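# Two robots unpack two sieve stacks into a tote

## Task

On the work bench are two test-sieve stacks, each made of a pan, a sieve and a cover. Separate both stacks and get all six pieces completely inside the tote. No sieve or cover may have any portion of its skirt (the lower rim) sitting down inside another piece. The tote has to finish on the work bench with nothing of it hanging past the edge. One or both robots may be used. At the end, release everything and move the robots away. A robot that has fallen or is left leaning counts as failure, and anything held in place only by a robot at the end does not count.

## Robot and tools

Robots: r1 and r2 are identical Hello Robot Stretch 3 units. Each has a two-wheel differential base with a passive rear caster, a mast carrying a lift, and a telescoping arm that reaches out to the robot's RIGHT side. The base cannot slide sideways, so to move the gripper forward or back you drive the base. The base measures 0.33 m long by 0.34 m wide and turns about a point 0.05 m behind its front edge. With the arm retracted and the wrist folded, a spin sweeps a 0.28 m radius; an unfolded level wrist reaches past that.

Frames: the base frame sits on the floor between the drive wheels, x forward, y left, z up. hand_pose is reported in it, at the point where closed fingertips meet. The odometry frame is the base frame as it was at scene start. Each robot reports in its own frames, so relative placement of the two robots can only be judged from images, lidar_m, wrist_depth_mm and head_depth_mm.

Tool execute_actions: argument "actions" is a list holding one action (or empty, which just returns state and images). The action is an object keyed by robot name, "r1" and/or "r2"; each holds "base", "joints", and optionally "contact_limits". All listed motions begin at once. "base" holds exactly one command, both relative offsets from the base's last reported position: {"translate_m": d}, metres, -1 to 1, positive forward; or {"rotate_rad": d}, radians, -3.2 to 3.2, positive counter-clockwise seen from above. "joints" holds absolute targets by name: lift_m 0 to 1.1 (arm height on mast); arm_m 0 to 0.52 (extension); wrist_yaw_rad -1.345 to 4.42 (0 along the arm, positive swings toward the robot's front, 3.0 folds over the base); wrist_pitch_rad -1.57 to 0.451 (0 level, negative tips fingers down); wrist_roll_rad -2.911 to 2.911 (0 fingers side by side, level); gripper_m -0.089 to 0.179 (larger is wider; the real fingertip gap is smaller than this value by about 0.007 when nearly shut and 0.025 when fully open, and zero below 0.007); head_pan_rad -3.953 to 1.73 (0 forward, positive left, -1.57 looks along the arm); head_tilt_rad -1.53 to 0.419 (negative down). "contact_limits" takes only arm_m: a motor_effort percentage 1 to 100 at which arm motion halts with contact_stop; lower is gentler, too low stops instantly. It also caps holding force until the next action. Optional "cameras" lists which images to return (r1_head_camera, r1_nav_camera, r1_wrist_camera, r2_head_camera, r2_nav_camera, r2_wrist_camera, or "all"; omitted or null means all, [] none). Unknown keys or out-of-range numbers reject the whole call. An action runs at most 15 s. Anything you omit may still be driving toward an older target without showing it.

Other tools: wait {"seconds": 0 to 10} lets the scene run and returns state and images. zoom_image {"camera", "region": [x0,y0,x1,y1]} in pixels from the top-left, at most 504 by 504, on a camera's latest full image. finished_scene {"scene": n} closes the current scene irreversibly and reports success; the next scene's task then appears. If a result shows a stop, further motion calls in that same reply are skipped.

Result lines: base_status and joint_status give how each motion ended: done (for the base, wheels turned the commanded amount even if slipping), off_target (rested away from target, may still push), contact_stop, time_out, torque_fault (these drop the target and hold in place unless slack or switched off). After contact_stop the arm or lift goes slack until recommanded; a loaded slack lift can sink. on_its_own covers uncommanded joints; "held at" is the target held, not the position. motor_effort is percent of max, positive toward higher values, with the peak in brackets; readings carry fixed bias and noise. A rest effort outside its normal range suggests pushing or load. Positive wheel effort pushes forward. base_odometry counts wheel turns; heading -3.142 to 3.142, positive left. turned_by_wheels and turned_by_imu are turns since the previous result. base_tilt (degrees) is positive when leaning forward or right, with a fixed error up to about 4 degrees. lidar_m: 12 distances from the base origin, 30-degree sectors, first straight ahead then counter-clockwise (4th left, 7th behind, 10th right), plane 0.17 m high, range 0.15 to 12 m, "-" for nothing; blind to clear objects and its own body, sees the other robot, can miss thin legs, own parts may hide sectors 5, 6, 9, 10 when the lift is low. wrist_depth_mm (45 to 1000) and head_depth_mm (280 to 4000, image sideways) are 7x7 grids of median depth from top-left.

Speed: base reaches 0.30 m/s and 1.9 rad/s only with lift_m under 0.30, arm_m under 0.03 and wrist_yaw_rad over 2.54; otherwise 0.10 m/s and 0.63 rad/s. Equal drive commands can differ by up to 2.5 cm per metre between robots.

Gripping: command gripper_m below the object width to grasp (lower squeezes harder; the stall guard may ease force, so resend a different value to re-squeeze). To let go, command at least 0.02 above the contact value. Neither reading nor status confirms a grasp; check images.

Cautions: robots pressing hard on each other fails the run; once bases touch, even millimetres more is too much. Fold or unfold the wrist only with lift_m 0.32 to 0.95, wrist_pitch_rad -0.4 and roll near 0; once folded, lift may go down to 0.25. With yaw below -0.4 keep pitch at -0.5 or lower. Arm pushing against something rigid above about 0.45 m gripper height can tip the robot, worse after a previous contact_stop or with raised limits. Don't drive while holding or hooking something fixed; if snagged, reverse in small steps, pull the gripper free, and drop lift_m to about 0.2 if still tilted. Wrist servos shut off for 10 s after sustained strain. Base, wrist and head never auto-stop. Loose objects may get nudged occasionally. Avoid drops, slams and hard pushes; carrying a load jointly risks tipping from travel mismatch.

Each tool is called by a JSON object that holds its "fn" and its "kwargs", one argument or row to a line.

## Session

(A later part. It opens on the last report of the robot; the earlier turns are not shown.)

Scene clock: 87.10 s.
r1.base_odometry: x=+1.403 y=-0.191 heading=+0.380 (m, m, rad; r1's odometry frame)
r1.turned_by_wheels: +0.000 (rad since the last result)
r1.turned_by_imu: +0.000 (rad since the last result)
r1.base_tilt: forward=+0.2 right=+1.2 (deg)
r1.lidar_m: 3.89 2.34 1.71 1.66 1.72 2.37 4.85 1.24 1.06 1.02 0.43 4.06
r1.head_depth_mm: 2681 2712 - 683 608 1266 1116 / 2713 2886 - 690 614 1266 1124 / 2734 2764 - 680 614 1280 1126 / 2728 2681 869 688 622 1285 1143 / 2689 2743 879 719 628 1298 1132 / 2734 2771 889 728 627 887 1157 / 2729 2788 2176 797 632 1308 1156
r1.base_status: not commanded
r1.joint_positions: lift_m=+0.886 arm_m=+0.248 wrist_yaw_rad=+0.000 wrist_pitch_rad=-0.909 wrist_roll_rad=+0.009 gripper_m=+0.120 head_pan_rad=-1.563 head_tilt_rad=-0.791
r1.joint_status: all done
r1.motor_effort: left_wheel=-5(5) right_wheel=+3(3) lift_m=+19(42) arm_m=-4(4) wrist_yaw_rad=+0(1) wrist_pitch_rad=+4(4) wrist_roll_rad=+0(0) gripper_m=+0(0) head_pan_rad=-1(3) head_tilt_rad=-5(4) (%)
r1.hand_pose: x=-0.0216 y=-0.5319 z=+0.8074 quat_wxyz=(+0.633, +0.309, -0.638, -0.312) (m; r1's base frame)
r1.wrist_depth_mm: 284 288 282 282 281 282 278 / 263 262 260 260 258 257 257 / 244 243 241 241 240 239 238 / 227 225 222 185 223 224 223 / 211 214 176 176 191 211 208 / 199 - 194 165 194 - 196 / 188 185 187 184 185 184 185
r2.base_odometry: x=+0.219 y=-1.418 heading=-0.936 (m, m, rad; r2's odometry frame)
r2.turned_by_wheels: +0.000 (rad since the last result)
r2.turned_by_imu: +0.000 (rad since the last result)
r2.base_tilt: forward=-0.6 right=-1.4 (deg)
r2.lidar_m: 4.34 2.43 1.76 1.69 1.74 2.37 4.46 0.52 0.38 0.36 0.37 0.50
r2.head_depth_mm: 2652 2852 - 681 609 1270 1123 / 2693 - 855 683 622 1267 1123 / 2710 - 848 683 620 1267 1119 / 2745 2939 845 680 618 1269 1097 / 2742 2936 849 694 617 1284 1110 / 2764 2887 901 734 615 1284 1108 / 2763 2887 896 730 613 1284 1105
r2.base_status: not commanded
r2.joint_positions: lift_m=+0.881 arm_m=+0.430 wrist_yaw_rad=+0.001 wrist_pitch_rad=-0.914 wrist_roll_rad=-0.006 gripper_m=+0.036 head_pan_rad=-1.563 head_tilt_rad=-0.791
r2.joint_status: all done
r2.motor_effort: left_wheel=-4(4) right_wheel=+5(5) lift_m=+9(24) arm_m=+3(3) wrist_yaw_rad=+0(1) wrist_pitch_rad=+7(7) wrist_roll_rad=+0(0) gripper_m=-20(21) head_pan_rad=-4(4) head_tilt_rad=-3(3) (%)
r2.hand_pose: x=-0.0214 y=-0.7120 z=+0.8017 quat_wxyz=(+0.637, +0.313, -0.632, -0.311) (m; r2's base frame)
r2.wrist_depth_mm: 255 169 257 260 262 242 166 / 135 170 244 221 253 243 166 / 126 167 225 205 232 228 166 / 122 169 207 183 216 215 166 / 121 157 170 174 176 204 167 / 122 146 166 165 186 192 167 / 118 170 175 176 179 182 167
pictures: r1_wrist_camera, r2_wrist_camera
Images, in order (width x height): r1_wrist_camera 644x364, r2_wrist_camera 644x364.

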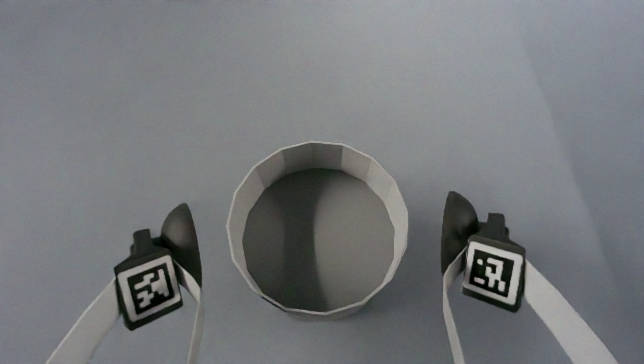

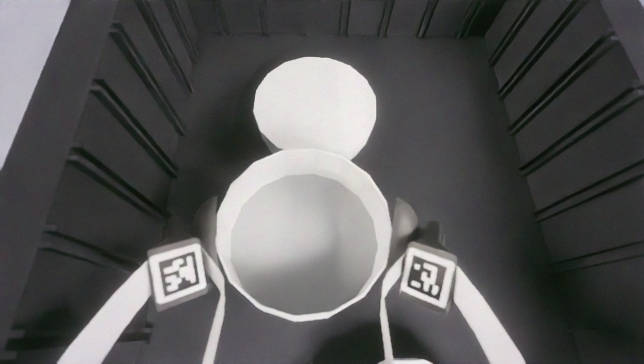

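{"fn": "execute_actions", "kwargs": {
  "actions": [
    {"r1":{"joints":{"gripper_m":0.02}},"r2":{"joints":{"lift_m":0.873}}}
  ],
  "cameras": []
}}

{"fn": "execute_actions", "kwargs": {
  "actions": [
    {"r1":{"joints":{"lift_m":0.985}},"r2":{"joints":{"gripper_m":0.105}}}
  ],
  "cameras": ["r1_head_camera"]
}}

{"fn": "execute_actions", "kwargs": {
  "actions": [
    {"r1":{"base":{"translate_m":-0.1}},"r2":{"joints":{"lift_m":0.97}}}
  ],
  "cameras": []
}}

{"fn": "execute_actions", "kwargs": {
  "actions": [
    {"r1":{"base":{"translate_m":-0.35},"joints":{"arm_m":0.517}},"r2":{"base":{"translate_m":0.45},"joints":{"arm_m":0.2,"gripper_m":0.12}}}
  ],
  "cameras": []
}}

{"fn": "execute_actions", "kwargs": {
  "actions": [
    {"r1":{"joints":{"lift_m":0.891}},"r2":{"joints":{"lift_m":0.862}}}
  ],
  "cameras": []
}}

{"fn": "execute_actions", "kwargs": {
  "actions": [
    {"r1":{"joints":{"gripper_m":0.105}},"r2":{"joints":{"gripper_m":0.035}}}
  ],
  "cameras": []
}}

{"fn": "execute_actions", "kwargs": {
  "actions": [
    {"r1":{"joints":{"lift_m":0.97}},"r2":{"joints":{"lift_m":0.98}}}
  ],
  "cameras": []
}}

{"fn": "execute_actions", "kwargs": {
  "actions": [
    {"r1":{"base":{"translate_m":0.485},"joints":{"arm_m":0.248,"gripper_m":0.04}},"r2":{"base":{"translate_m":-0.45},"joints":{"arm_m":0.517}}}
  ],
  "cameras": []
}}

{"fn": "execute_actions", "kwargs": {
  "actions": [
    {"r1":{"joints":{"lift_m":0.864}},"r2":{"joints":{"lift_m":0.888}}}
  ],
  "cameras": ["r1_wrist_camera","r2_wrist_camera"]
}}

{"fn": "execute_actions", "kwargs": {
  "actions": [
    {"r1":{"joints":{"gripper_m":-0.05}},"r2":{"joints":{"gripper_m":0.105}}}
  ],
  "cameras": []
}}

{"fn": "execute_actions", "kwargs": {
  "actions": [
    {"r1":{"joints":{"lift_m":0.98}},"r2":{"joints":{"lift_m":0.98}}}
  ],
  "cameras": []
}}

{"fn": "execute_actions", "kwargs": {
  "actions": [
    {"r1":{"base":{"translate_m":-0.425},"joints":{"arm_m":0.41}},"r2":{"base":{"translate_m":0.4},"joints":{"arm_m":0.05}}}
  ],
  "cameras": ["r1_wrist_camera","r1_head_camera"]
}}

Scene clock: 99.90 s.
r1.base_odometry: x=+1.403 y=-0.191 heading=+0.380 (m, m, rad; r1's odometry frame)
r1.turned_by_wheels: +0.000 (rad since the last result)
r1.turned_by_imu: -0.001 (rad since the last result)
r1.base_tilt: forward=-0.1 right=+1.1 (deg)
r1.lidar_m: 3.88 2.34 1.71 1.66 1.73 2.36 4.83 1.23 1.06 1.02 0.43 4.07
r1.head_depth_mm: 2661 2700 - 684 609 1264 1126 / 2715 2851 - 691 614 1273 1132 / 2715 2753 - 675 618 1280 1129 / 2727 2741 871 699 621 1285 1138 / 2712 2688 879 723 626 1298 1127 / 2726 2733 887 730 631 889 1143 / 2750 2797 2216 793 636 1302 1163
r1.base_status: not commanded
r1.joint_positions: lift_m=+0.886 arm_m=+0.248 wrist_yaw_rad=+0.000 wrist_pitch_rad=-0.913 wrist_roll_rad=+0.009 gripper_m=+0.021 head_pan_rad=-1.563 head_tilt_rad=-0.791
r1.joint_status: all done
r1.motor_effort: left_wheel=-4(5) right_wheel=+3(3) lift_m=+19(19) arm_m=-4(4) wrist_yaw_rad=+0(0) wrist_pitch_rad=+6(6) wrist_roll_rad=+0(0) gripper_m=-20(99) head_pan_rad=-2(2) head_tilt_rad=-5(4) (%)
r1.hand_pose: x=-0.0216 y=-0.5310 z=+0.8068 quat_wxyz=(+0.632, +0.310, -0.637, -0.313) (m; r1's base frame)
r1.wrist_depth_mm: 283 282 281 280 280 278 278 / 260 260 260 257 257 257 256 / 240 240 241 241 238 237 236 / 225 224 221 181 221 222 221 / 211 210 170 172 169 208 207 / 198 199 179 161 191 196 195 / 187 186 186 184 184 185 184
r2.base_odometry: x=+0.219 y=-1.418 heading=-0.936 (m, m, rad; r2's odometry frame)
r2.turned_by_wheels: +0.000 (rad since the last result)
r2.turned_by_imu: +0.001 (rad since the last result)
r2.base_tilt: forward=-0.5 right=-1.4 (deg)
r2.lidar_m: 4.34 2.42 1.76 1.69 1.75 2.37 4.47 0.52 0.37 0.36 0.37 0.51
r2.head_depth_mm: 2663 2872 - - 608 1271 1123 / 2750 - 865 684 620 1274 1119 / 2739 - 849 682 620 1270 1119 / 2747 2949 871 680 618 1262 1096 / 2769 2910 849 695 617 1284 1116 / 2735 2916 902 729 615 1282 1111 / 2738 2888 900 728 612 1282 1103
r2.base_status: not commanded
r2.joint_positions: lift_m=+0.874 arm_m=+0.430 wrist_yaw_rad=+0.001 wrist_pitch_rad=-0.914 wrist_roll_rad=-0.006 gripper_m=+0.036 head_pan_rad=-1.563 head_tilt_rad=-0.791
r2.joint_status: all done
r2.motor_effort: left_wheel=-5(5) right_wheel=+5(5) lift_m=+8(9) arm_m=+3(3) wrist_yaw_rad=-1(1) wrist_pitch_rad=+7(7) wrist_roll_rad=+0(0) gripper_m=-22(22) head_pan_rad=-4(5) head_tilt_rad=-3(3) (%)
r2.hand_pose: x=-0.0214 y=-0.7120 z=+0.7947 quat_wxyz=(+0.637, +0.313, -0.632, -0.311) (m; r2's base frame)
r2.wrist_depth_mm: 138 170 250 252 256 243 166 / 127 169 236 212 244 239 166 / 122 168 216 198 224 224 166 / 121 169 200 182 209 211 166 / 121 157 170 174 174 198 167 / 121 145 166 164 179 186 167 / 118 166 169 170 173 175 167
pictures: none
No camera images: the call's "cameras" was empty. Leave "cameras" out to get every camera's image.

Scene clock: 101.63 s.
r1.base_odometry: x=+1.403 y=-0.191 heading=+0.380 (m, m, rad; r1's odometry frame)
r1.turned_by_wheels: +0.000 (rad since the last result)
r1.turned_by_imu: +0.000 (rad since the last result)
r1.base_tilt: forward=+0.1 right=+1.4 (deg)
r1.lidar_m: 3.89 2.35 1.71 1.66 1.73 2.36 4.84 1.23 1.06 1.02 0.43 4.05
r1.head_depth_mm: - 1049 844 700 609 1264 1119 / - - 857 704 612 1265 1115 / - - 587 708 619 1275 1135 / 2743 2698 873 714 622 1288 1138 / 2775 2768 882 722 625 1283 1125 / 2751 2755 889 728 630 883 1147 / 2759 2792 2166 792 635 1313 1160
r1.base_status: not commanded
r1.joint_positions: lift_m=+0.984 arm_m=+0.248 wrist_yaw_rad=+0.000 wrist_pitch_rad=-0.915 wrist_roll_rad=+0.009 gripper_m=+0.021 head_pan_rad=-1.563 head_tilt_rad=-0.791
r1.joint_status: all done
r1.motor_effort: left_wheel=-4(5) right_wheel=+3(3) lift_m=+50(53) arm_m=-4(4) wrist_yaw_rad=+0(0) wrist_pitch_rad=+7(7) wrist_roll_rad=+0(0) gripper_m=-20(20) head_pan_rad=-2(3) head_tilt_rad=-3(5) (%)
r1.hand_pose: x=-0.0216 y=-0.5305 z=+0.9053 quat_wxyz=(+0.632, +0.311, -0.637, -0.314) (m; r1's base frame)
r1.wrist_depth_mm: - 418 413 411 413 415 399 / - 383 378 380 378 382 375 / 361 357 354 352 356 352 348 / 331 331 324 181 329 328 324 / 307 312 170 172 169 308 306 / 292 295 226 160 284 287 287 / 275 277 273 271 273 273 273
r2.base_odometry: x=+0.219 y=-1.418 heading=-0.936 (m, m, rad; r2's odometry frame)
r2.turned_by_wheels: +0.000 (rad since the last result)
r2.turned_by_imu: +0.000 (rad since the last result)
r2.base_tilt: forward=-0.7 right=-1.4 (deg)
r2.lidar_m: 4.34 2.42 1.76 1.69 1.74 2.37 4.45 0.52 0.38 0.36 0.37 0.50
r2.head_depth_mm: 2664 2884 - - 608 1272 1121 / 2735 - 864 684 620 1265 1115 / 2708 - 851 682 619 1266 1112 / 2754 2960 875 681 617 1269 1096 / 2749 2934 847 696 617 1291 1110 / 2752 2900 900 731 615 1281 1113 / 2757 2913 897 728 613 1280 1107
r2.base_status: not commanded
r2.joint_positions: lift_m=+0.874 arm_m=+0.430 wrist_yaw_rad=+0.001 wrist_pitch_rad=-0.907 wrist_roll_rad=-0.006 gripper_m=+0.105 head_pan_rad=-1.563 head_tilt_rad=-0.791
r2.joint_status: all done
r2.motor_effort: left_wheel=-5(5) right_wheel=+5(5) lift_m=+8(8) arm_m=+3(3) wrist_yaw_rad=-1(1) wrist_pitch_rad=+3(7) wrist_roll_rad=+0(0) gripper_m=+0(82) head_pan_rad=-4(4) head_tilt_rad=-3(3) (%)
r2.hand_pose: x=-0.0214 y=-0.7135 z=+0.7957 quat_wxyz=(+0.638, +0.311, -0.633, -0.309) (m; r2's base frame)
r2.wrist_depth_mm: 141 170 252 254 259 242 166 / 129 169 240 214 246 240 166 / 122 170 219 199 225 225 166 / 121 169 203 183 211 210 166 / 122 152 175 176 178 199 167 / 122 - 174 165 181 186 166 / - 165 169 170 173 174 167
pictures: r1_head_camera (sideways: a quarter turn clockwise sets it upright)
Images, in order (width x height): r1_head_camera 896x504.

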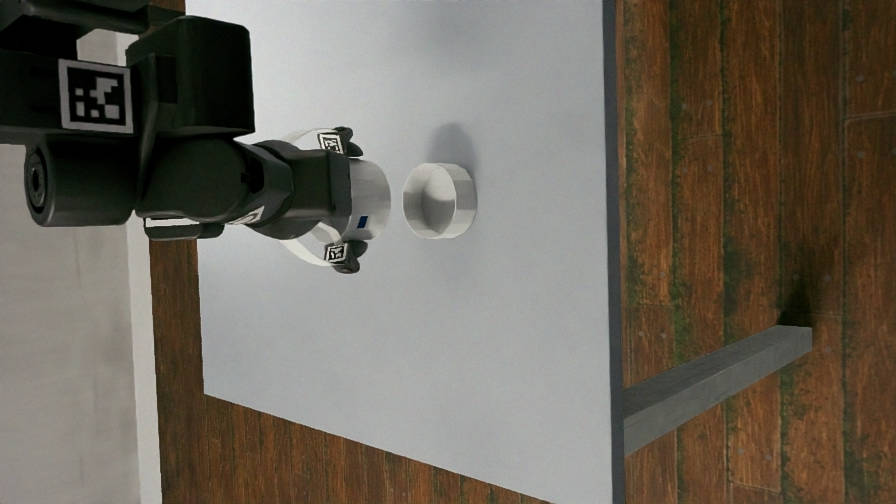

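Scene clock: 103.57 s.
r1.base_odometry: x=+1.310 y=-0.228 heading=+0.380 (m, m, rad; r1's odometry frame)
r1.turned_by_wheels: +0.000 (rad since the last result)
r1.turned_by_imu: -0.001 (rad since the last result)
r1.base_tilt: forward=-0.1 right=+1.1 (deg)
r1.lidar_m: 3.99 2.35 1.72 1.66 1.72 2.37 4.72 1.14 1.06 1.02 0.48 4.13
r1.head_depth_mm: - 920 824 697 608 1267 1118 / - - 854 704 614 1275 1127 / - - 589 707 618 1277 1134 / 2748 2683 872 716 622 1295 1133 / 2716 2734 878 716 624 1298 1143 / 2729 2783 888 726 631 1306 1132 / 2722 2777 894 731 635 902 1159
r1.base_status: done
r1.joint_positions: lift_m=+0.984 arm_m=+0.248 wrist_yaw_rad=+0.000 wrist_pitch_rad=-0.915 wrist_roll_rad=+0.009 gripper_m=+0.021 head_pan_rad=-1.563 head_tilt_rad=-0.791
r1.joint_status: not commanded
r1.motor_effort: left_wheel=-4(11) right_wheel=+4(5) lift_m=+51(51) arm_m=-4(4) wrist_yaw_rad=+1(1) wrist_pitch_rad=+7(7) wrist_roll_rad=+0(0) gripper_m=-20(20) head_pan_rad=-2(2) head_tilt_rad=-3(3) (%)
r1.hand_pose: x=-0.0216 y=-0.5305 z=+0.9053 quat_wxyz=(+0.632, +0.311, -0.637, -0.314) (m; r1's base frame)
r1.wrist_depth_mm: 421 414 413 411 412 406 336 / 379 381 377 381 378 377 306 / 355 351 356 350 354 354 309 / 332 330 326 181 324 328 311 / 309 309 170 172 169 305 301 / 292 290 215 161 283 286 287 / 276 271 275 271 274 274 273
r2.base_odometry: x=+0.219 y=-1.418 heading=-0.936 (m, m, rad; r2's odometry frame)
r2.turned_by_wheels: +0.000 (rad since the last result)
r2.turned_by_imu: +0.000 (rad since the last result)
r2.base_tilt: forward=-0.4 right=-1.5 (deg)
r2.lidar_m: 4.33 2.43 1.76 1.69 1.75 2.37 4.46 0.52 0.38 0.36 0.37 0.50
r2.head_depth_mm: - 2133 918 702 623 1273 1120 / - 2829 849 686 621 1269 1123 / - 2843 876 682 619 1268 1115 / 2737 2907 874 682 618 1258 1100 / 2740 2912 848 695 616 1284 1110 / 2748 2909 901 731 615 1286 1109 / 2762 2894 897 729 613 1282 1107
r2.base_status: not commanded
r2.joint_positions: lift_m=+0.969 arm_m=+0.430 wrist_yaw_rad=+0.001 wrist_pitch_rad=-0.907 wrist_roll_rad=-0.006 gripper_m=+0.105 head_pan_rad=-1.563 head_tilt_rad=-0.791
r2.joint_status: all done
r2.motor_effort: left_wheel=-4(5) right_wheel=+5(5) lift_m=+27(27) arm_m=+3(3) wrist_yaw_rad=+0(1) wrist_pitch_rad=+4(4) wrist_roll_rad=+0(0) gripper_m=+0(0) head_pan_rad=-4(3) head_tilt_rad=-3(3) (%)
r2.hand_pose: x=-0.0214 y=-0.7135 z=+0.8914 quat_wxyz=(+0.638, +0.311, -0.633, -0.309) (m; r2's base frame)
r2.wrist_depth_mm: 388 393 275 279 283 420 422 / 357 355 298 311 314 292 389 / 329 326 324 340 341 260 355 / 306 300 307 293 316 243 330 / 287 285 290 272 297 244 304 / 270 - 266 258 277 227 280 / 256 183 257 257 262 257 194
pictures: none
No camera images: the call's "cameras" was empty. Leave "cameras" out to get every camera's image.

Scene clock: 109.00 s.
r1.base_odometry: x=+0.985 y=-0.357 heading=+0.379 (m, m, rad; r1's odometry frame)
r1.turned_by_wheels: +0.000 (rad since the last result)
r1.turned_by_imu: -0.001 (rad since the last result)
r1.base_tilt: forward=-0.2 right=+1.3 (deg)
r1.lidar_m: 4.35 2.33 1.72 1.66 1.72 2.37 4.41 0.81 1.06 1.02 1.06 0.76
r1.head_depth_mm: - 1061 847 683 609 1261 1124 / 2769 1039 799 674 613 1267 1130 / - 938 825 678 616 1275 1127 / 2729 954 862 682 621 1288 1137 / 2730 2720 831 706 626 1292 1150 / 2732 2774 894 728 628 1304 1148 / 2748 2806 895 732 634 1309 1156
r1.base_status: done
r1.joint_positions: lift_m=+0.984 arm_m=+0.517 wrist_yaw_rad=+0.000 wrist_pitch_rad=-0.916 wrist_roll_rad=+0.009 gripper_m=+0.021 head_pan_rad=-1.563 head_tilt_rad=-0.791
r1.joint_status: all done
r1.motor_effort: left_wheel=-4(10) right_wheel=+4(6) lift_m=+50(51) arm_m=+5(6) wrist_yaw_rad=+1(1) wrist_pitch_rad=+7(7) wrist_roll_rad=+0(0) gripper_m=-20(20) head_pan_rad=-2(2) head_tilt_rad=-4(5) (%)
r1.hand_pose: x=-0.0216 y=-0.7986 z=+0.9053 quat_wxyz=(+0.632, +0.311, -0.637, -0.314) (m; r1's base frame)
r1.wrist_depth_mm: - - 413 409 412 407 408 / 385 376 381 382 377 372 378 / 354 347 274 271 290 263 348 / 331 323 274 182 323 249 326 / 309 238 171 171 169 244 303 / 291 284 222 160 280 224 280 / 276 213 269 269 272 268 197
r2.base_odometry: x=+0.486 y=-1.780 heading=-0.936 (m, m, rad; r2's odometry frame)
r2.turned_by_wheels: +0.000 (rad since the last result)
r2.turned_by_imu: +0.000 (rad since the last result)
r2.base_tilt: forward=-0.5 right=-1.6 (deg)
r2.lidar_m: 3.88 2.44 1.76 1.69 1.75 2.38 4.91 0.51 0.37 0.35 0.37 4.04
r2.head_depth_mm: 2640 - 860 743 622 1276 1120 / 2634 - - 731 621 1272 1121 / 2711 - - 701 619 1263 1120 / 2748 2930 922 715 619 1273 1114 / 2729 2902 902 730 617 1266 1114 / 2744 2918 901 731 616 780 1089 / 2729 2908 2216 749 613 802 1147
r2.base_status: done
r2.joint_positions: lift_m=+0.969 arm_m=+0.200 wrist_yaw_rad=+0.001 wrist_pitch_rad=-0.907 wrist_roll_rad=-0.006 gripper_m=+0.120 head_pan_rad=-1.563 head_tilt_rad=-0.791
r2.joint_status: all done
r2.motor_effort: left_wheel=-5(6) right_wheel=+4(13) lift_m=+27(26) arm_m=-2(1) wrist_yaw_rad=-1(0) wrist_pitch_rad=+4(4) wrist_roll_rad=+0(0) gripper_m=+1(63) head_pan_rad=-4(4) head_tilt_rad=-3(3) (%)
r2.hand_pose: x=-0.0214 y=-0.4842 z=+0.8914 quat_wxyz=(+0.638, +0.311, -0.633, -0.309) (m; r2's base frame)
r2.wrist_depth_mm: - 393 402 406 410 421 408 / - 361 367 370 376 382 383 / 338 335 338 346 347 349 355 / 309 311 316 317 321 325 329 / 288 293 294 291 300 303 307 / 272 - 274 276 280 285 286 / 254 256 260 262 264 266 268
pictures: none
No camera images: the call's "cameras" was empty. Leave "cameras" out to get every camera's image.

Scene clock: 110.80 s.
r1.base_odometry: x=+0.985 y=-0.357 heading=+0.379 (m, m, rad; r1's odometry frame)
r1.turned_by_wheels: +0.000 (rad since the last result)
r1.turned_by_imu: +0.000 (rad since the last result)
r1.base_tilt: forward=+0.0 right=+1.3 (deg)
r1.lidar_m: 4.34 2.32 1.72 1.66 1.73 2.37 4.40 0.81 1.06 1.02 1.06 0.76
r1.head_depth_mm: 2657 - 678 667 608 1266 1124 / 2652 916 799 673 612 1275 1131 / 2572 934 826 676 618 1270 1133 / 2689 2676 846 681 621 1286 1135 / 2729 2726 826 704 626 1295 1150 / 2772 2730 888 729 630 1297 1142 / 2753 2799 899 734 634 1312 1158
r1.base_status: not commanded
r1.joint_positions: lift_m=+0.892 arm_m=+0.517 wrist_yaw_rad=+0.000 wrist_pitch_rad=-0.912 wrist_roll_rad=+0.009 gripper_m=+0.021 head_pan_rad=-1.563 head_tilt_rad=-0.791
r1.joint_status: all done
r1.motor_effort: left_wheel=-4(4) right_wheel=+4(4) lift_m=+17(43) arm_m=+5(5) wrist_yaw_rad=+0(0) wrist_pitch_rad=+6(7) wrist_roll_rad=+0(0) gripper_m=-19(20) head_pan_rad=-2(2) head_tilt_rad=-4(5) (%)
r1.hand_pose: x=-0.0216 y=-0.7993 z=+0.8129 quat_wxyz=(+0.632, +0.310, -0.637, -0.313) (m; r1's base frame)
r1.wrist_depth_mm: 287 181 188 190 193 196 169 / 158 195 225 229 233 226 164 / 146 192 243 242 242 235 166 / 138 190 224 181 225 223 166 / 138 187 170 172 169 211 167 / 137 167 181 160 193 199 170 / 136 184 190 186 187 187 167
r2.base_odometry: x=+0.486 y=-1.780 heading=-0.936 (m, m, rad; r2's odometry frame)
r2.turned_by_wheels: +0.000 (rad since the last result)
r2.turned_by_imu: +0.000 (rad since the last result)
r2.base_tilt: forward=-0.6 right=-1.5 (deg)
r2.lidar_m: 3.89 2.43 1.76 1.69 1.75 2.38 4.91 0.51 0.37 0.35 0.37 4.03
r2.head_depth_mm: 2667 2836 987 - 608 1259 1124 / 2713 2934 - - 621 1273 1118 / 2713 2970 977 - 618 1271 1112 / 2747 2906 935 755 619 1264 1114 / 2755 2909 905 735 616 1260 1110 / 2748 2878 900 730 614 780 1092 / 2734 2896 2204 748 614 801 1146
r2.base_status: not commanded
r2.joint_positions: lift_m=+0.863 arm_m=+0.200 wrist_yaw_rad=+0.001 wrist_pitch_rad=-0.907 wrist_roll_rad=-0.006 gripper_m=+0.120 head_pan_rad=-1.563 head_tilt_rad=-0.791
r2.joint_status: all done
r2.motor_effort: left_wheel=-5(5) right_wheel=+4(4) lift_m=+8(22) arm_m=-2(2) wrist_yaw_rad=+0(0) wrist_pitch_rad=+4(4) wrist_roll_rad=+0(0) gripper_m=+0(1) head_pan_rad=-4(4) head_tilt_rad=-3(4) (%)
r2.hand_pose: x=-0.0214 y=-0.4842 z=+0.7846 quat_wxyz=(+0.638, +0.311, -0.633, -0.309) (m; r2's base frame)
r2.wrist_depth_mm: 242 246 251 254 259 262 265 / 223 226 230 233 235 239 241 / 208 209 212 215 217 221 224 / 193 195 194 190 202 204 207 / 181 184 182 183 186 191 192 / 171 - 171 172 174 179 180 / - 161 163 164 166 167 169
pictures: none
No camera images: the call's "cameras" was empty. Leave "cameras" out to get every camera's image.

Scene clock: 112.13 s.
r1.base_odometry: x=+0.985 y=-0.357 heading=+0.379 (m, m, rad; r1's odometry frame)
r1.turned_by_wheels: +0.000 (rad since the last result)
r1.turned_by_imu: +0.000 (rad since the last result)
r1.base_tilt: forward=-0.3 right=+1.4 (deg)
r1.lidar_m: 4.34 2.32 1.72 1.66 1.73 2.36 4.41 0.81 1.06 1.02 1.06 0.76
r1.head_depth_mm: 2706 - 671 665 608 1264 1130 / 2635 919 799 674 613 1276 1131 / 2579 934 827 677 615 1279 1134 / 2755 2706 849 682 623 1288 1141 / 2756 2703 831 708 622 1291 1144 / 2727 2767 888 726 629 1298 1155 / 2746 2792 893 733 635 1312 1156
r1.base_status: not commanded
r1.joint_positions: lift_m=+0.892 arm_m=+0.517 wrist_yaw_rad=+0.000 wrist_pitch_rad=-0.907 wrist_roll_rad=+0.009 gripper_m=+0.105 head_pan_rad=-1.563 head_tilt_rad=-0.791
r1.joint_status: all done
r1.motor_effort: left_wheel=-4(4) right_wheel=+4(4) lift_m=+18(18) arm_m=+5(5) wrist_yaw_rad=+0(1) wrist_pitch_rad=+3(6) wrist_roll_rad=+0(0) gripper_m=+0(78) head_pan_rad=-2(3) head_tilt_rad=-4(4) (%)
r1.hand_pose: x=-0.0216 y=-0.8004 z=+0.8136 quat_wxyz=(+0.633, +0.309, -0.638, -0.312) (m; r1's base frame)
r1.wrist_depth_mm: 289 179 187 188 193 194 171 / 159 195 224 227 230 224 164 / 147 191 245 244 243 237 166 / 139 190 226 182 223 222 167 / 136 175 171 172 172 211 168 / 137 156 196 161 197 199 170 / 135 185 188 188 188 187 163
r2.base_odometry: x=+0.486 y=-1.780 heading=-0.936 (m, m, rad; r2's odometry frame)
r2.turned_by_wheels: +0.000 (rad since the last result)
r2.turned_by_imu: +0.000 (rad since the last result)
r2.base_tilt: forward=-0.7 right=-1.6 (deg)
r2.lidar_m: 3.89 2.43 1.76 1.69 1.75 2.38 4.91 0.51 0.37 0.36 0.37 4.05
r2.head_depth_mm: 2657 2852 986 - 608 1265 1124 / 2710 2930 - - 621 1275 1121 / 2743 2916 976 - 613 1271 1119 / 2747 2954 936 755 619 1270 1113 / 2733 2905 903 732 617 1261 1108 / 2764 2891 902 732 615 781 1090 / 2765 2879 2211 750 612 803 1142
r2.base_status: not commanded
r2.joint_positions: lift_m=+0.863 arm_m=+0.200 wrist_yaw_rad=+0.001 wrist_pitch_rad=-0.912 wrist_roll_rad=-0.006 gripper_m=+0.036 head_pan_rad=-1.563 head_tilt_rad=-0.791
r2.joint_status: all done
r2.motor_effort: left_wheel=-5(6) right_wheel=+4(4) lift_m=+9(9) arm_m=-2(2) wrist_yaw_rad=+0(1) wrist_pitch_rad=+6(6) wrist_roll_rad=+0(0) gripper_m=-22(98) head_pan_rad=-4(4) head_tilt_rad=-3(3) (%)
r2.hand_pose: x=-0.0214 y=-0.4832 z=+0.7840 quat_wxyz=(+0.637, +0.313, -0.632, -0.310) (m; r2's base frame)
r2.wrist_depth_mm: 242 244 248 252 255 260 263 / 223 224 228 231 234 238 241 / 206 208 210 213 215 218 222 / 192 193 194 189 200 203 205 / 180 182 179 183 184 190 192 / 169 171 169 171 173 178 180 / 161 160 162 163 165 167 168
pictures: none
No camera images: the call's "cameras" was empty. Leave "cameras" out to get every camera's image.

Scene clock: 114.03 s.
r1.base_odometry: x=+0.985 y=-0.357 heading=+0.379 (m, m, rad; r1's odometry frame)
r1.turned_by_wheels: +0.000 (rad since the last result)
r1.turned_by_imu: +0.000 (rad since the last result)
r1.base_tilt: forward=-0.3 right=+1.2 (deg)
r1.lidar_m: 4.31 2.32 1.73 1.66 1.73 2.36 4.40 0.81 1.05 1.02 1.06 0.76
r1.head_depth_mm: - 1033 841 683 609 1255 1126 / 2804 1041 799 676 612 1277 1124 / - 936 829 676 618 1280 1136 / 2782 2698 860 683 620 1280 1139 / 2734 2746 828 704 625 1289 1148 / 2712 2781 891 730 629 1297 1149 / 2750 2815 895 731 635 1312 1154
r1.base_status: not commanded
r1.joint_positions: lift_m=+0.969 arm_m=+0.517 wrist_yaw_rad=+0.000 wrist_pitch_rad=-0.908 wrist_roll_rad=+0.009 gripper_m=+0.105 head_pan_rad=-1.563 head_tilt_rad=-0.791
r1.joint_status: all done
r1.motor_effort: left_wheel=-4(4) right_wheel=+4(4) lift_m=+49(54) arm_m=+5(5) wrist_yaw_rad=+1(1) wrist_pitch_rad=+4(4) wrist_roll_rad=+0(0) gripper_m=+1(0) head_pan_rad=-1(2) head_tilt_rad=-5(4) (%)
r1.hand_pose: x=-0.0216 y=-0.8002 z=+0.8913 quat_wxyz=(+0.633, +0.309, -0.638, -0.312) (m; r1's base frame)
r1.wrist_depth_mm: 398 399 395 394 394 393 389 / 368 368 365 254 251 257 363 / 341 328 272 280 287 246 330 / 317 241 309 311 311 247 312 / 299 220 292 249 292 235 286 / 278 198 271 235 270 223 198 / 263 196 257 254 257 254 181
r2.base_odometry: x=+0.486 y=-1.780 heading=-0.936 (m, m, rad; r2's odometry frame)
r2.turned_by_wheels: +0.000 (rad since the last result)
r2.turned_by_imu: +0.000 (rad since the last result)
r2.base_tilt: forward=-0.7 right=-1.5 (deg)
r2.lidar_m: 3.89 2.44 1.76 1.69 1.75 2.38 4.91 0.51 0.37 0.35 0.37 4.08
r2.head_depth_mm: 2615 - 859 741 622 1271 1118 / 2621 - 853 738 621 1273 1116 / 2662 - - 700 621 1269 1116 / 2756 2958 941 698 618 1265 1117 / 2755 2907 905 732 617 1264 1110 / 2752 2927 898 730 615 780 1090 / 2754 2893 2212 751 613 798 1149
r2.base_status: not commanded
r2.joint_positions: lift_m=+0.979 arm_m=+0.200 wrist_yaw_rad=+0.001 wrist_pitch_rad=-0.913 wrist_roll_rad=-0.006 gripper_m=+0.036 head_pan_rad=-1.563 head_tilt_rad=-0.791
r2.joint_status: all done
r2.motor_effort: left_wheel=-6(5) right_wheel=+4(4) lift_m=+27(29) arm_m=-2(2) wrist_yaw_rad=+0(1) wrist_pitch_rad=+7(6) wrist_roll_rad=+0(0) gripper_m=-22(21) head_pan_rad=-3(4) head_tilt_rad=-3(3) (%)
r2.hand_pose: x=-0.0214 y=-0.4830 z=+0.9006 quat_wxyz=(+0.637, +0.313, -0.632, -0.311) (m; r2's base frame)
r2.wrist_depth_mm: - 405 410 414 420 432 419 / - 369 378 382 388 391 389 / 353 344 349 350 358 363 368 / 320 318 319 189 331 336 341 / 297 299 179 183 243 312 316 / 279 284 172 171 282 294 296 / 265 265 267 267 272 277 279
pictures: none
No camera images: the call's "cameras" was empty. Leave "cameras" out to get every camera's image.

Scene clock: 119.83 s.
r1.base_odometry: x=+1.436 y=-0.178 heading=+0.379 (m, m, rad; r1's odometry frame)
r1.turned_by_wheels: +0.000 (rad since the last result)
r1.turned_by_imu: +0.000 (rad since the last result)
r1.base_tilt: forward=-0.2 right=+1.2 (deg)
r1.lidar_m: 3.85 2.34 1.70 1.66 1.72 2.37 4.87 1.26 1.06 1.02 0.41 3.99
r1.head_depth_mm: - 1029 845 701 610 1265 1123 / - - 840 704 613 1270 1127 / 2614 - - 708 616 1280 1134 / 2719 2642 874 714 622 1292 1142 / 2778 2727 880 722 625 1242 1116 / 2761 2766 948 727 629 1256 1152 / 2751 2802 2169 1789 1405 1313 1155
r1.base_status: done
r1.joint_positions: lift_m=+0.969 arm_m=+0.248 wrist_yaw_rad=+0.000 wrist_pitch_rad=-0.909 wrist_roll_rad=+0.009 gripper_m=+0.040 head_pan_rad=-1.563 head_tilt_rad=-0.791
r1.joint_status: all done
r1.motor_effort: left_wheel=-5(5) right_wheel=+4(9) lift_m=+49(50) arm_m=-4(6) wrist_yaw_rad=+0(1) wrist_pitch_rad=+4(4) wrist_roll_rad=+0(0) gripper_m=+0(80) head_pan_rad=-3(3) head_tilt_rad=-4(4) (%)
r1.hand_pose: x=-0.0216 y=-0.5319 z=+0.8913 quat_wxyz=(+0.633, +0.309, -0.638, -0.312) (m; r1's base frame)
r1.wrist_depth_mm: - 400 399 395 396 392 390 / - 371 366 367 366 366 361 / - 339 338 339 334 335 333 / 327 316 318 314 312 313 311 / 297 298 301 293 299 294 294 / 277 278 - 276 270 276 276 / 262 261 261 261 259 260 259
r2.base_odometry: x=+0.219 y=-1.418 heading=-0.936 (m, m, rad; r2's odometry frame)
r2.turned_by_wheels: +0.000 (rad since the last result)
r2.turned_by_imu: +0.002 (rad since the last result)
r2.base_tilt: forward=-0.6 right=-1.5 (deg)
r2.lidar_m: 4.34 2.42 1.75 1.69 1.75 2.37 4.47 0.52 0.38 0.36 0.37 0.51
r2.head_depth_mm: - 2799 916 703 622 1276 1118 / 2785 2928 851 683 620 1267 1119 / - 1863 897 683 620 1265 1115 / 2774 2952 894 679 618 1262 1091 / 2741 2932 849 695 615 1288 1111 / 2758 2886 901 731 615 1283 1110 / 2749 2898 898 728 614 1284 1105
r2.base_status: done
r2.joint_positions: lift_m=+0.979 arm_m=+0.517 wrist_yaw_rad=+0.001 wrist_pitch_rad=-0.913 wrist_roll_rad=-0.006 gripper_m=+0.036 head_pan_rad=-1.563 head_tilt_rad=-0.791
r2.joint_status: all done
r2.motor_effort: left_wheel=-4(12) right_wheel=+5(7) lift_m=+27(27) arm_m=+3(3) wrist_yaw_rad=+0(0) wrist_pitch_rad=+7(7) wrist_roll_rad=+0(0) gripper_m=-21(21) head_pan_rad=-4(4) head_tilt_rad=-3(3) (%)
r2.hand_pose: x=-0.0214 y=-0.7992 z=+0.9006 quat_wxyz=(+0.637, +0.313, -0.632, -0.311) (m; r2's base frame)
r2.wrist_depth_mm: - - - - - - - / 367 370 377 381 385 389 395 / 338 337 248 251 255 257 362 / 317 309 262 189 318 258 339 / 295 291 180 183 242 240 315 / 276 278 171 171 281 233 293 / 264 188 262 250 270 223 272
pictures: none
No camera images: the call's "cameras" was empty. Leave "cameras" out to get every camera's image.

Scene clock: 121.63 s.
r1.base_odometry: x=+1.436 y=-0.178 heading=+0.379 (m, m, rad; r1's odometry frame)
r1.turned_by_wheels: +0.000 (rad since the last result)
r1.turned_by_imu: +0.000 (rad since the last result)
r1.base_tilt: forward=+0.2 right=+1.2 (deg)
r1.lidar_m: 3.85 2.35 1.70 1.66 1.72 2.37 4.86 1.27 1.06 1.02 0.41 4.01
r1.head_depth_mm: 2745 1478 - 685 610 1259 1121 / 2729 2764 - 685 613 1277 1132 / 2692 2698 - 673 618 1277 1136 / 2755 2734 872 696 622 1286 1142 / 2705 2737 882 719 625 1253 1122 / 2737 2750 942 726 629 1245 1147 / 2714 2767 2177 1775 1421 1306 1162
r1.base_status: not commanded
r1.joint_positions: lift_m=+0.865 arm_m=+0.248 wrist_yaw_rad=+0.000 wrist_pitch_rad=-0.909 wrist_roll_rad=+0.009 gripper_m=+0.040 head_pan_rad=-1.563 head_tilt_rad=-0.791
r1.joint_status: all done
r1.motor_effort: left_wheel=-4(4) right_wheel=+4(4) lift_m=+18(41) arm_m=-4(4) wrist_yaw_rad=+0(1) wrist_pitch_rad=+4(4) wrist_roll_rad=+0(0) gripper_m=+0(0) head_pan_rad=-2(2) head_tilt_rad=-5(5) (%)
r1.hand_pose: x=-0.0216 y=-0.5319 z=+0.7863 quat_wxyz=(+0.633, +0.309, -0.638, -0.312) (m; r1's base frame)
r1.wrist_depth_mm: 257 255 254 255 253 251 254 / 236 235 235 234 232 232 230 / 217 218 217 217 216 215 215 / 203 202 201 198 192 200 200 / 189 189 192 186 186 185 187 / 178 178 - 174 171 174 176 / 169 167 166 167 165 167 165
r2.base_odometry: x=+0.219 y=-1.418 heading=-0.936 (m, m, rad; r2's odometry frame)
r2.turned_by_wheels: +0.000 (rad since the last result)
r2.turned_by_imu: +0.000 (rad since the last result)
r2.base_tilt: forward=-0.6 right=-1.4 (deg)
r2.lidar_m: 4.32 2.42 1.76 1.69 1.75 2.37 4.47 0.52 0.38 0.36 0.37 0.51
r2.head_depth_mm: 2713 2887 - 680 615 1274 1118 / 2680 914 859 684 620 1273 1120 / 2638 - 872 680 620 1263 1116 / 2763 2930 846 680 618 1259 1096 / 2767 2902 847 697 615 1288 1118 / 2758 2899 900 733 615 1286 1110 / 2771 2880 898 729 612 1275 1110
r2.base_status: not commanded
r2.joint_positions: lift_m=+0.889 arm_m=+0.517 wrist_yaw_rad=+0.001 wrist_pitch_rad=-0.913 wrist_roll_rad=-0.006 gripper_m=+0.036 head_pan_rad=-1.563 head_tilt_rad=-0.791
r2.joint_status: all done
r2.motor_effort: left_wheel=-4(4) right_wheel=+4(5) lift_m=+9(22) arm_m=+3(3) wrist_yaw_rad=+0(1) wrist_pitch_rad=+7(6) wrist_roll_rad=+0(0) gripper_m=-21(22) head_pan_rad=-4(4) head_tilt_rad=-3(3) (%)
r2.hand_pose: x=-0.0214 y=-0.7992 z=+0.8098 quat_wxyz=(+0.637, +0.313, -0.632, -0.311) (m; r2's base frame)
r2.wrist_depth_mm: 268 160 162 164 167 169 170 / 146 171 186 187 190 190 164 / 133 173 230 232 234 226 164 / 125 174 217 189 226 224 164 / 125 161 179 183 195 211 164 / 125 150 172 171 193 200 164 / 119 177 182 165 186 188 164
pictures: r1_wrist_camera, r2_wrist_camera
Images, in order (width x height): r1_wrist_camera 644x364, r2_wrist_camera 644x364.

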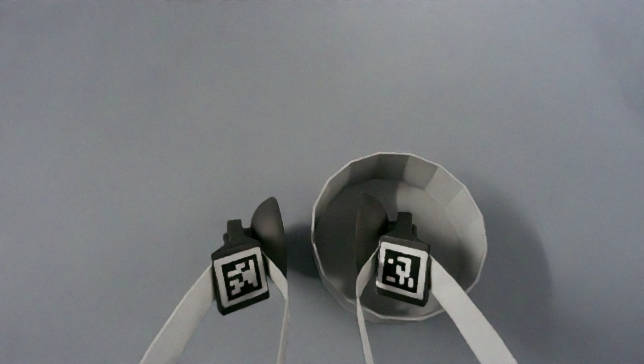

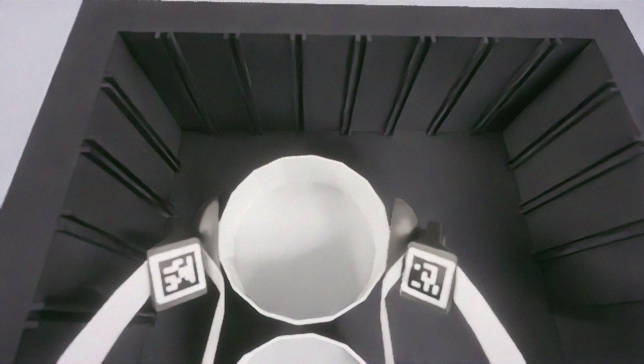

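Scene clock: 123.03 s.
r1.base_odometry: x=+1.436 y=-0.178 heading=+0.379 (m, m, rad; r1's odometry frame)
r1.turned_by_wheels: +0.000 (rad since the last result)
r1.turned_by_imu: +0.000 (rad since the last result)
r1.base_tilt: forward=-0.1 right=+1.1 (deg)
r1.lidar_m: 3.86 2.34 1.70 1.66 1.72 2.36 4.87 1.26 1.06 1.02 0.41 3.97
r1.head_depth_mm: 2744 1475 - 684 608 1261 1124 / 2739 2750 - 684 612 1276 1132 / 2740 2715 - 674 616 1277 1131 / 2707 2679 871 715 621 1278 1146 / 2751 2739 875 722 627 1238 1126 / 2725 2772 946 727 627 1253 1149 / 2761 2770 2199 1760 1405 1308 1162
r1.base_status: not commanded
r1.joint_positions: lift_m=+0.865 arm_m=+0.248 wrist_yaw_rad=+0.000 wrist_pitch_rad=-0.910 wrist_roll_rad=+0.009 gripper_m=-0.049 head_pan_rad=-1.563 head_tilt_rad=-0.791
r1.joint_status: all done
r1.motor_effort: left_wheel=-4(5) right_wheel=+3(4) lift_m=+18(19) arm_m=-4(4) wrist_yaw_rad=+1(1) wrist_pitch_rad=+5(5) wrist_roll_rad=+0(0) gripper_m=-18(96) head_pan_rad=-4(2) head_tilt_rad=-4(5) (%)
r1.hand_pose: x=-0.0216 y=-0.5317 z=+0.7862 quat_wxyz=(+0.633, +0.309, -0.638, -0.312) (m; r1's base frame)
r1.wrist_depth_mm: 256 255 254 253 252 251 252 / 235 234 234 235 233 232 230 / 218 218 216 217 216 214 213 / 202 203 202 199 190 200 200 / 190 189 189 - 185 184 186 / 178 178 179 172 173 174 175 / 168 168 167 167 165 166 165
r2.base_odometry: x=+0.219 y=-1.418 heading=-0.936 (m, m, rad; r2's odometry frame)
r2.turned_by_wheels: +0.000 (rad since the last result)
r2.turned_by_imu: +0.000 (rad since the last result)
r2.base_tilt: forward=-0.7 right=-1.5 (deg)
r2.lidar_m: 4.34 2.42 1.76 1.69 1.74 2.37 4.46 0.52 0.38 0.36 0.37 0.50
r2.head_depth_mm: 2715 2906 - 682 622 1270 1120 / 2706 918 860 683 621 1269 1118 / 2636 - 857 681 619 1271 1111 / 2706 2954 845 679 616 1266 1097 / 2750 2919 848 697 616 1285 1115 / 2770 2899 906 730 615 1287 1109 / 2765 2889 895 728 613 1285 1107
r2.base_status: not commanded
r2.joint_positions: lift_m=+0.889 arm_m=+0.517 wrist_yaw_rad=+0.001 wrist_pitch_rad=-0.912 wrist_roll_rad=-0.006 gripper_m=+0.105 head_pan_rad=-1.563 head_tilt_rad=-0.791
r2.joint_status: all done
r2.motor_effort: left_wheel=-5(4) right_wheel=+5(4) lift_m=+9(9) arm_m=+3(3) wrist_yaw_rad=-1(0) wrist_pitch_rad=+6(7) wrist_roll_rad=+0(0) gripper_m=+0(82) head_pan_rad=-3(3) head_tilt_rad=-3(3) (%)
r2.hand_pose: x=-0.0214 y=-0.7993 z=+0.8099 quat_wxyz=(+0.637, +0.313, -0.632, -0.311) (m; r2's base frame)
r2.wrist_depth_mm: 271 160 162 165 168 168 170 / 146 171 186 187 189 190 163 / 134 173 230 232 235 225 164 / 126 173 218 191 226 224 164 / 125 155 182 184 205 212 163 / 125 - 188 172 195 200 164 / - 173 183 166 186 187 164
pictures: none
No camera images: the call's "cameras" was empty. Leave "cameras" out to get every camera's image.

Scene clock: 124.93 s.
r1.base_odometry: x=+1.436 y=-0.178 heading=+0.379 (m, m, rad; r1's odometry frame)
r1.turned_by_wheels: +0.000 (rad since the last result)
r1.turned_by_imu: +0.000 (rad since the last result)
r1.base_tilt: forward=-0.1 right=+1.2 (deg)
r1.lidar_m: 3.86 2.35 1.70 1.66 1.72 2.37 4.89 1.27 1.06 1.02 0.41 3.99
r1.head_depth_mm: - 1032 849 699 611 1270 1121 / - - 852 704 612 1270 1124 / 2629 - - 697 618 1288 1136 / 2744 2705 860 715 621 1290 1136 / 2695 2729 877 722 626 1241 1130 / 2733 2770 946 729 629 1252 1147 / 2750 2775 2180 1789 1416 1302 1156
r1.base_status: not commanded
r1.joint_positions: lift_m=+0.979 arm_m=+0.248 wrist_yaw_rad=+0.000 wrist_pitch_rad=-0.914 wrist_roll_rad=+0.009 gripper_m=-0.049 head_pan_rad=-1.563 head_tilt_rad=-0.791
r1.joint_status: all done
r1.motor_effort: left_wheel=-5(5) right_wheel=+4(4) lift_m=+50(53) arm_m=-4(4) wrist_yaw_rad=+0(0) wrist_pitch_rad=+6(7) wrist_roll_rad=+0(0) gripper_m=-18(18) head_pan_rad=-1(2) head_tilt_rad=-5(4) (%)
r1.hand_pose: x=-0.0216 y=-0.5307 z=+0.9004 quat_wxyz=(+0.632, +0.311, -0.637, -0.314) (m; r1's base frame)
r1.wrist_depth_mm: - 412 407 410 407 406 400 / - 376 376 372 374 368 375 / - 352 346 348 349 348 346 / 337 327 322 323 195 323 322 / 311 302 305 - 189 298 304 / 289 286 288 225 179 280 284 / 270 272 271 269 263 268 267
r2.base_odometry: x=+0.219 y=-1.418 heading=-0.936 (m, m, rad; r2's odometry frame)
r2.turned_by_wheels: +0.000 (rad since the last result)
r2.turned_by_imu: +0.000 (rad since the last result)
r2.base_tilt: forward=-0.7 right=-1.4 (deg)
r2.lidar_m: 4.35 2.42 1.76 1.69 1.75 2.37 4.46 0.52 0.38 0.36 0.37 0.50
r2.head_depth_mm: - 2778 919 705 623 1273 1123 / 2759 2944 848 685 623 1273 1117 / - 2822 879 681 621 1268 1115 / 2757 2881 871 680 617 1271 1100 / 2760 2954 847 697 618 1286 1110 / 2766 2874 901 731 616 1285 1109 / 2752 2879 897 728 613 1277 1105
r2.base_status: not commanded
r2.joint_positions: lift_m=+0.979 arm_m=+0.517 wrist_yaw_rad=+0.001 wrist_pitch_rad=-0.912 wrist_roll_rad=-0.006 gripper_m=+0.105 head_pan_rad=-1.563 head_tilt_rad=-0.791
r2.joint_status: all done
r2.motor_effort: left_wheel=-4(5) right_wheel=+4(4) lift_m=+27(27) arm_m=+3(3) wrist_yaw_rad=-1(1) wrist_pitch_rad=+6(6) wrist_roll_rad=+0(0) gripper_m=+1(1) head_pan_rad=-4(4) head_tilt_rad=-3(4) (%)
r2.hand_pose: x=-0.0214 y=-0.7993 z=+0.9007 quat_wxyz=(+0.637, +0.313, -0.632, -0.310) (m; r2's base frame)
r2.wrist_depth_mm: - - - - - - - / 367 372 375 379 387 390 395 / 342 341 248 251 254 257 362 / 316 310 298 315 318 257 338 / 297 295 298 275 308 237 314 / 279 - 274 262 286 222 293 / 265 189 264 251 269 258 273
pictures: none
No camera images: the call's "cameras" was empty. Leave "cameras" out to get every camera's image.

Scene clock: 130.13 s.
r1.base_odometry: x=+1.041 y=-0.335 heading=+0.379 (m, m, rad; r1's odometry frame)
r1.turned_by_wheels: +0.000 (rad since the last result)
r1.turned_by_imu: -0.001 (rad since the last result)
r1.base_tilt: forward=-0.1 right=+1.3 (deg)
r1.lidar_m: 4.27 2.33 1.72 1.66 1.72 2.37 4.45 0.87 1.06 1.02 1.06 0.71
r1.head_depth_mm: - 1031 777 674 608 1279 1117 / - 953 818 669 613 1276 1126 / - 927 812 674 617 1276 1132 / 2728 2698 824 697 621 1291 1140 / 2716 2737 876 722 625 1293 1147 / 2747 2759 889 725 629 1306 1160 / 2746 2785 894 734 636 1305 1159
r1.base_status: done
r1.joint_positions: lift_m=+0.979 arm_m=+0.410 wrist_yaw_rad=+0.000 wrist_pitch_rad=-0.915 wrist_roll_rad=+0.009 gripper_m=-0.049 head_pan_rad=-1.563 head_tilt_rad=-0.791
r1.joint_status: all done
r1.motor_effort: left_wheel=-4(10) right_wheel=+4(4) lift_m=+51(51) arm_m=+5(7) wrist_yaw_rad=+0(0) wrist_pitch_rad=+7(7) wrist_roll_rad=+0(0) gripper_m=-18(18) head_pan_rad=-2(2) head_tilt_rad=-5(5) (%)
r1.hand_pose: x=-0.0216 y=-0.6918 z=+0.9004 quat_wxyz=(+0.632, +0.311, -0.637, -0.314) (m; r1's base frame)
r1.wrist_depth_mm: 408 408 391 319 323 314 393 / 377 378 366 365 361 349 276 / 348 351 337 335 298 333 252 / 327 324 265 315 195 314 243 / 306 304 263 - 189 278 246 / 285 284 282 224 178 271 248 / 272 269 193 267 247 242 247
r2.base_odometry: x=+0.456 y=-1.740 heading=-0.936 (m, m, rad; r2's odometry frame)
r2.turned_by_wheels: +0.000 (rad since the last result)
r2.turned_by_imu: +0.000 (rad since the last result)
r2.base_tilt: forward=-0.5 right=-1.7 (deg)
r2.lidar_m: 3.94 2.43 1.76 1.69 1.75 2.38 4.86 0.51 0.37 0.36 0.37 4.12
r2.head_depth_mm: 2642 2942 - - - 1276 1122 / 2715 2954 - - - 1268 1118 / 2746 2952 - - - 1280 1123 / 2741 2933 923 716 603 1274 1115 / 2730 2942 905 735 603 1265 1099 / 2742 2915 896 732 616 1258 1073 / 2766 2877 2009 729 614 730 1129
r2.base_status: done
r2.joint_positions: lift_m=+0.979 arm_m=+0.050 wrist_yaw_rad=+0.001 wrist_pitch_rad=-0.912 wrist_roll_rad=-0.006 gripper_m=+0.105 head_pan_rad=-1.563 head_tilt_rad=-0.791
r2.joint_status: all done
r2.motor_effort: left_wheel=-5(8) right_wheel=+4(12) lift_m=+27(27) arm_m=-2(2) wrist_yaw_rad=-1(0) wrist_pitch_rad=+6(6) wrist_roll_rad=+0(0) gripper_m=+0(0) head_pan_rad=-4(4) head_tilt_rad=-3(3) (%)
r2.hand_pose: x=-0.0214 y=-0.3331 z=+0.9007 quat_wxyz=(+0.637, +0.313, -0.632, -0.310) (m; r2's base frame)
r2.wrist_depth_mm: 418 403 413 418 422 429 367 / 373 372 379 385 388 394 367 / 340 345 350 353 358 363 363 / 317 320 324 328 332 338 339 / 297 304 305 306 312 315 317 / 284 - 289 291 294 299 302 / 955 966 959 997 984 989 -
pictures: r1_head_camera (sideways: a quarter turn clockwise sets it upright), r1_wrist_camera
Images, in order (width x height): r1_head_camera 896x504, r1_wrist_camera 644x364.

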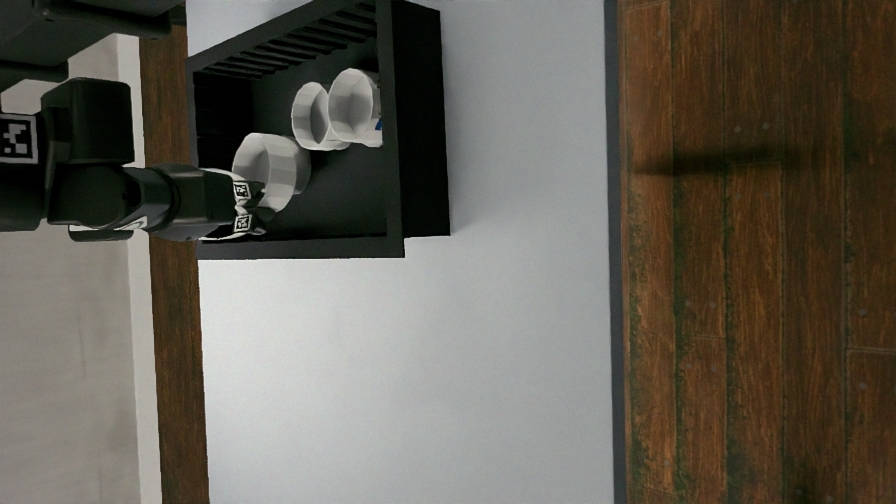

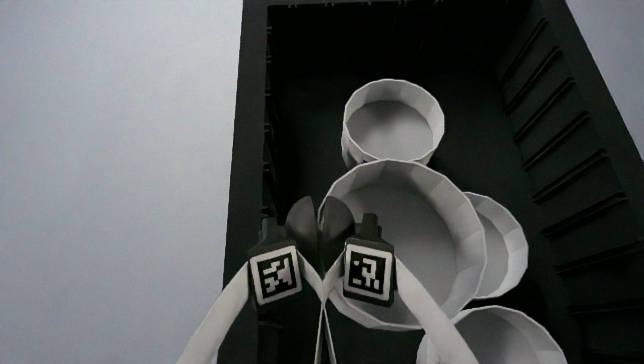

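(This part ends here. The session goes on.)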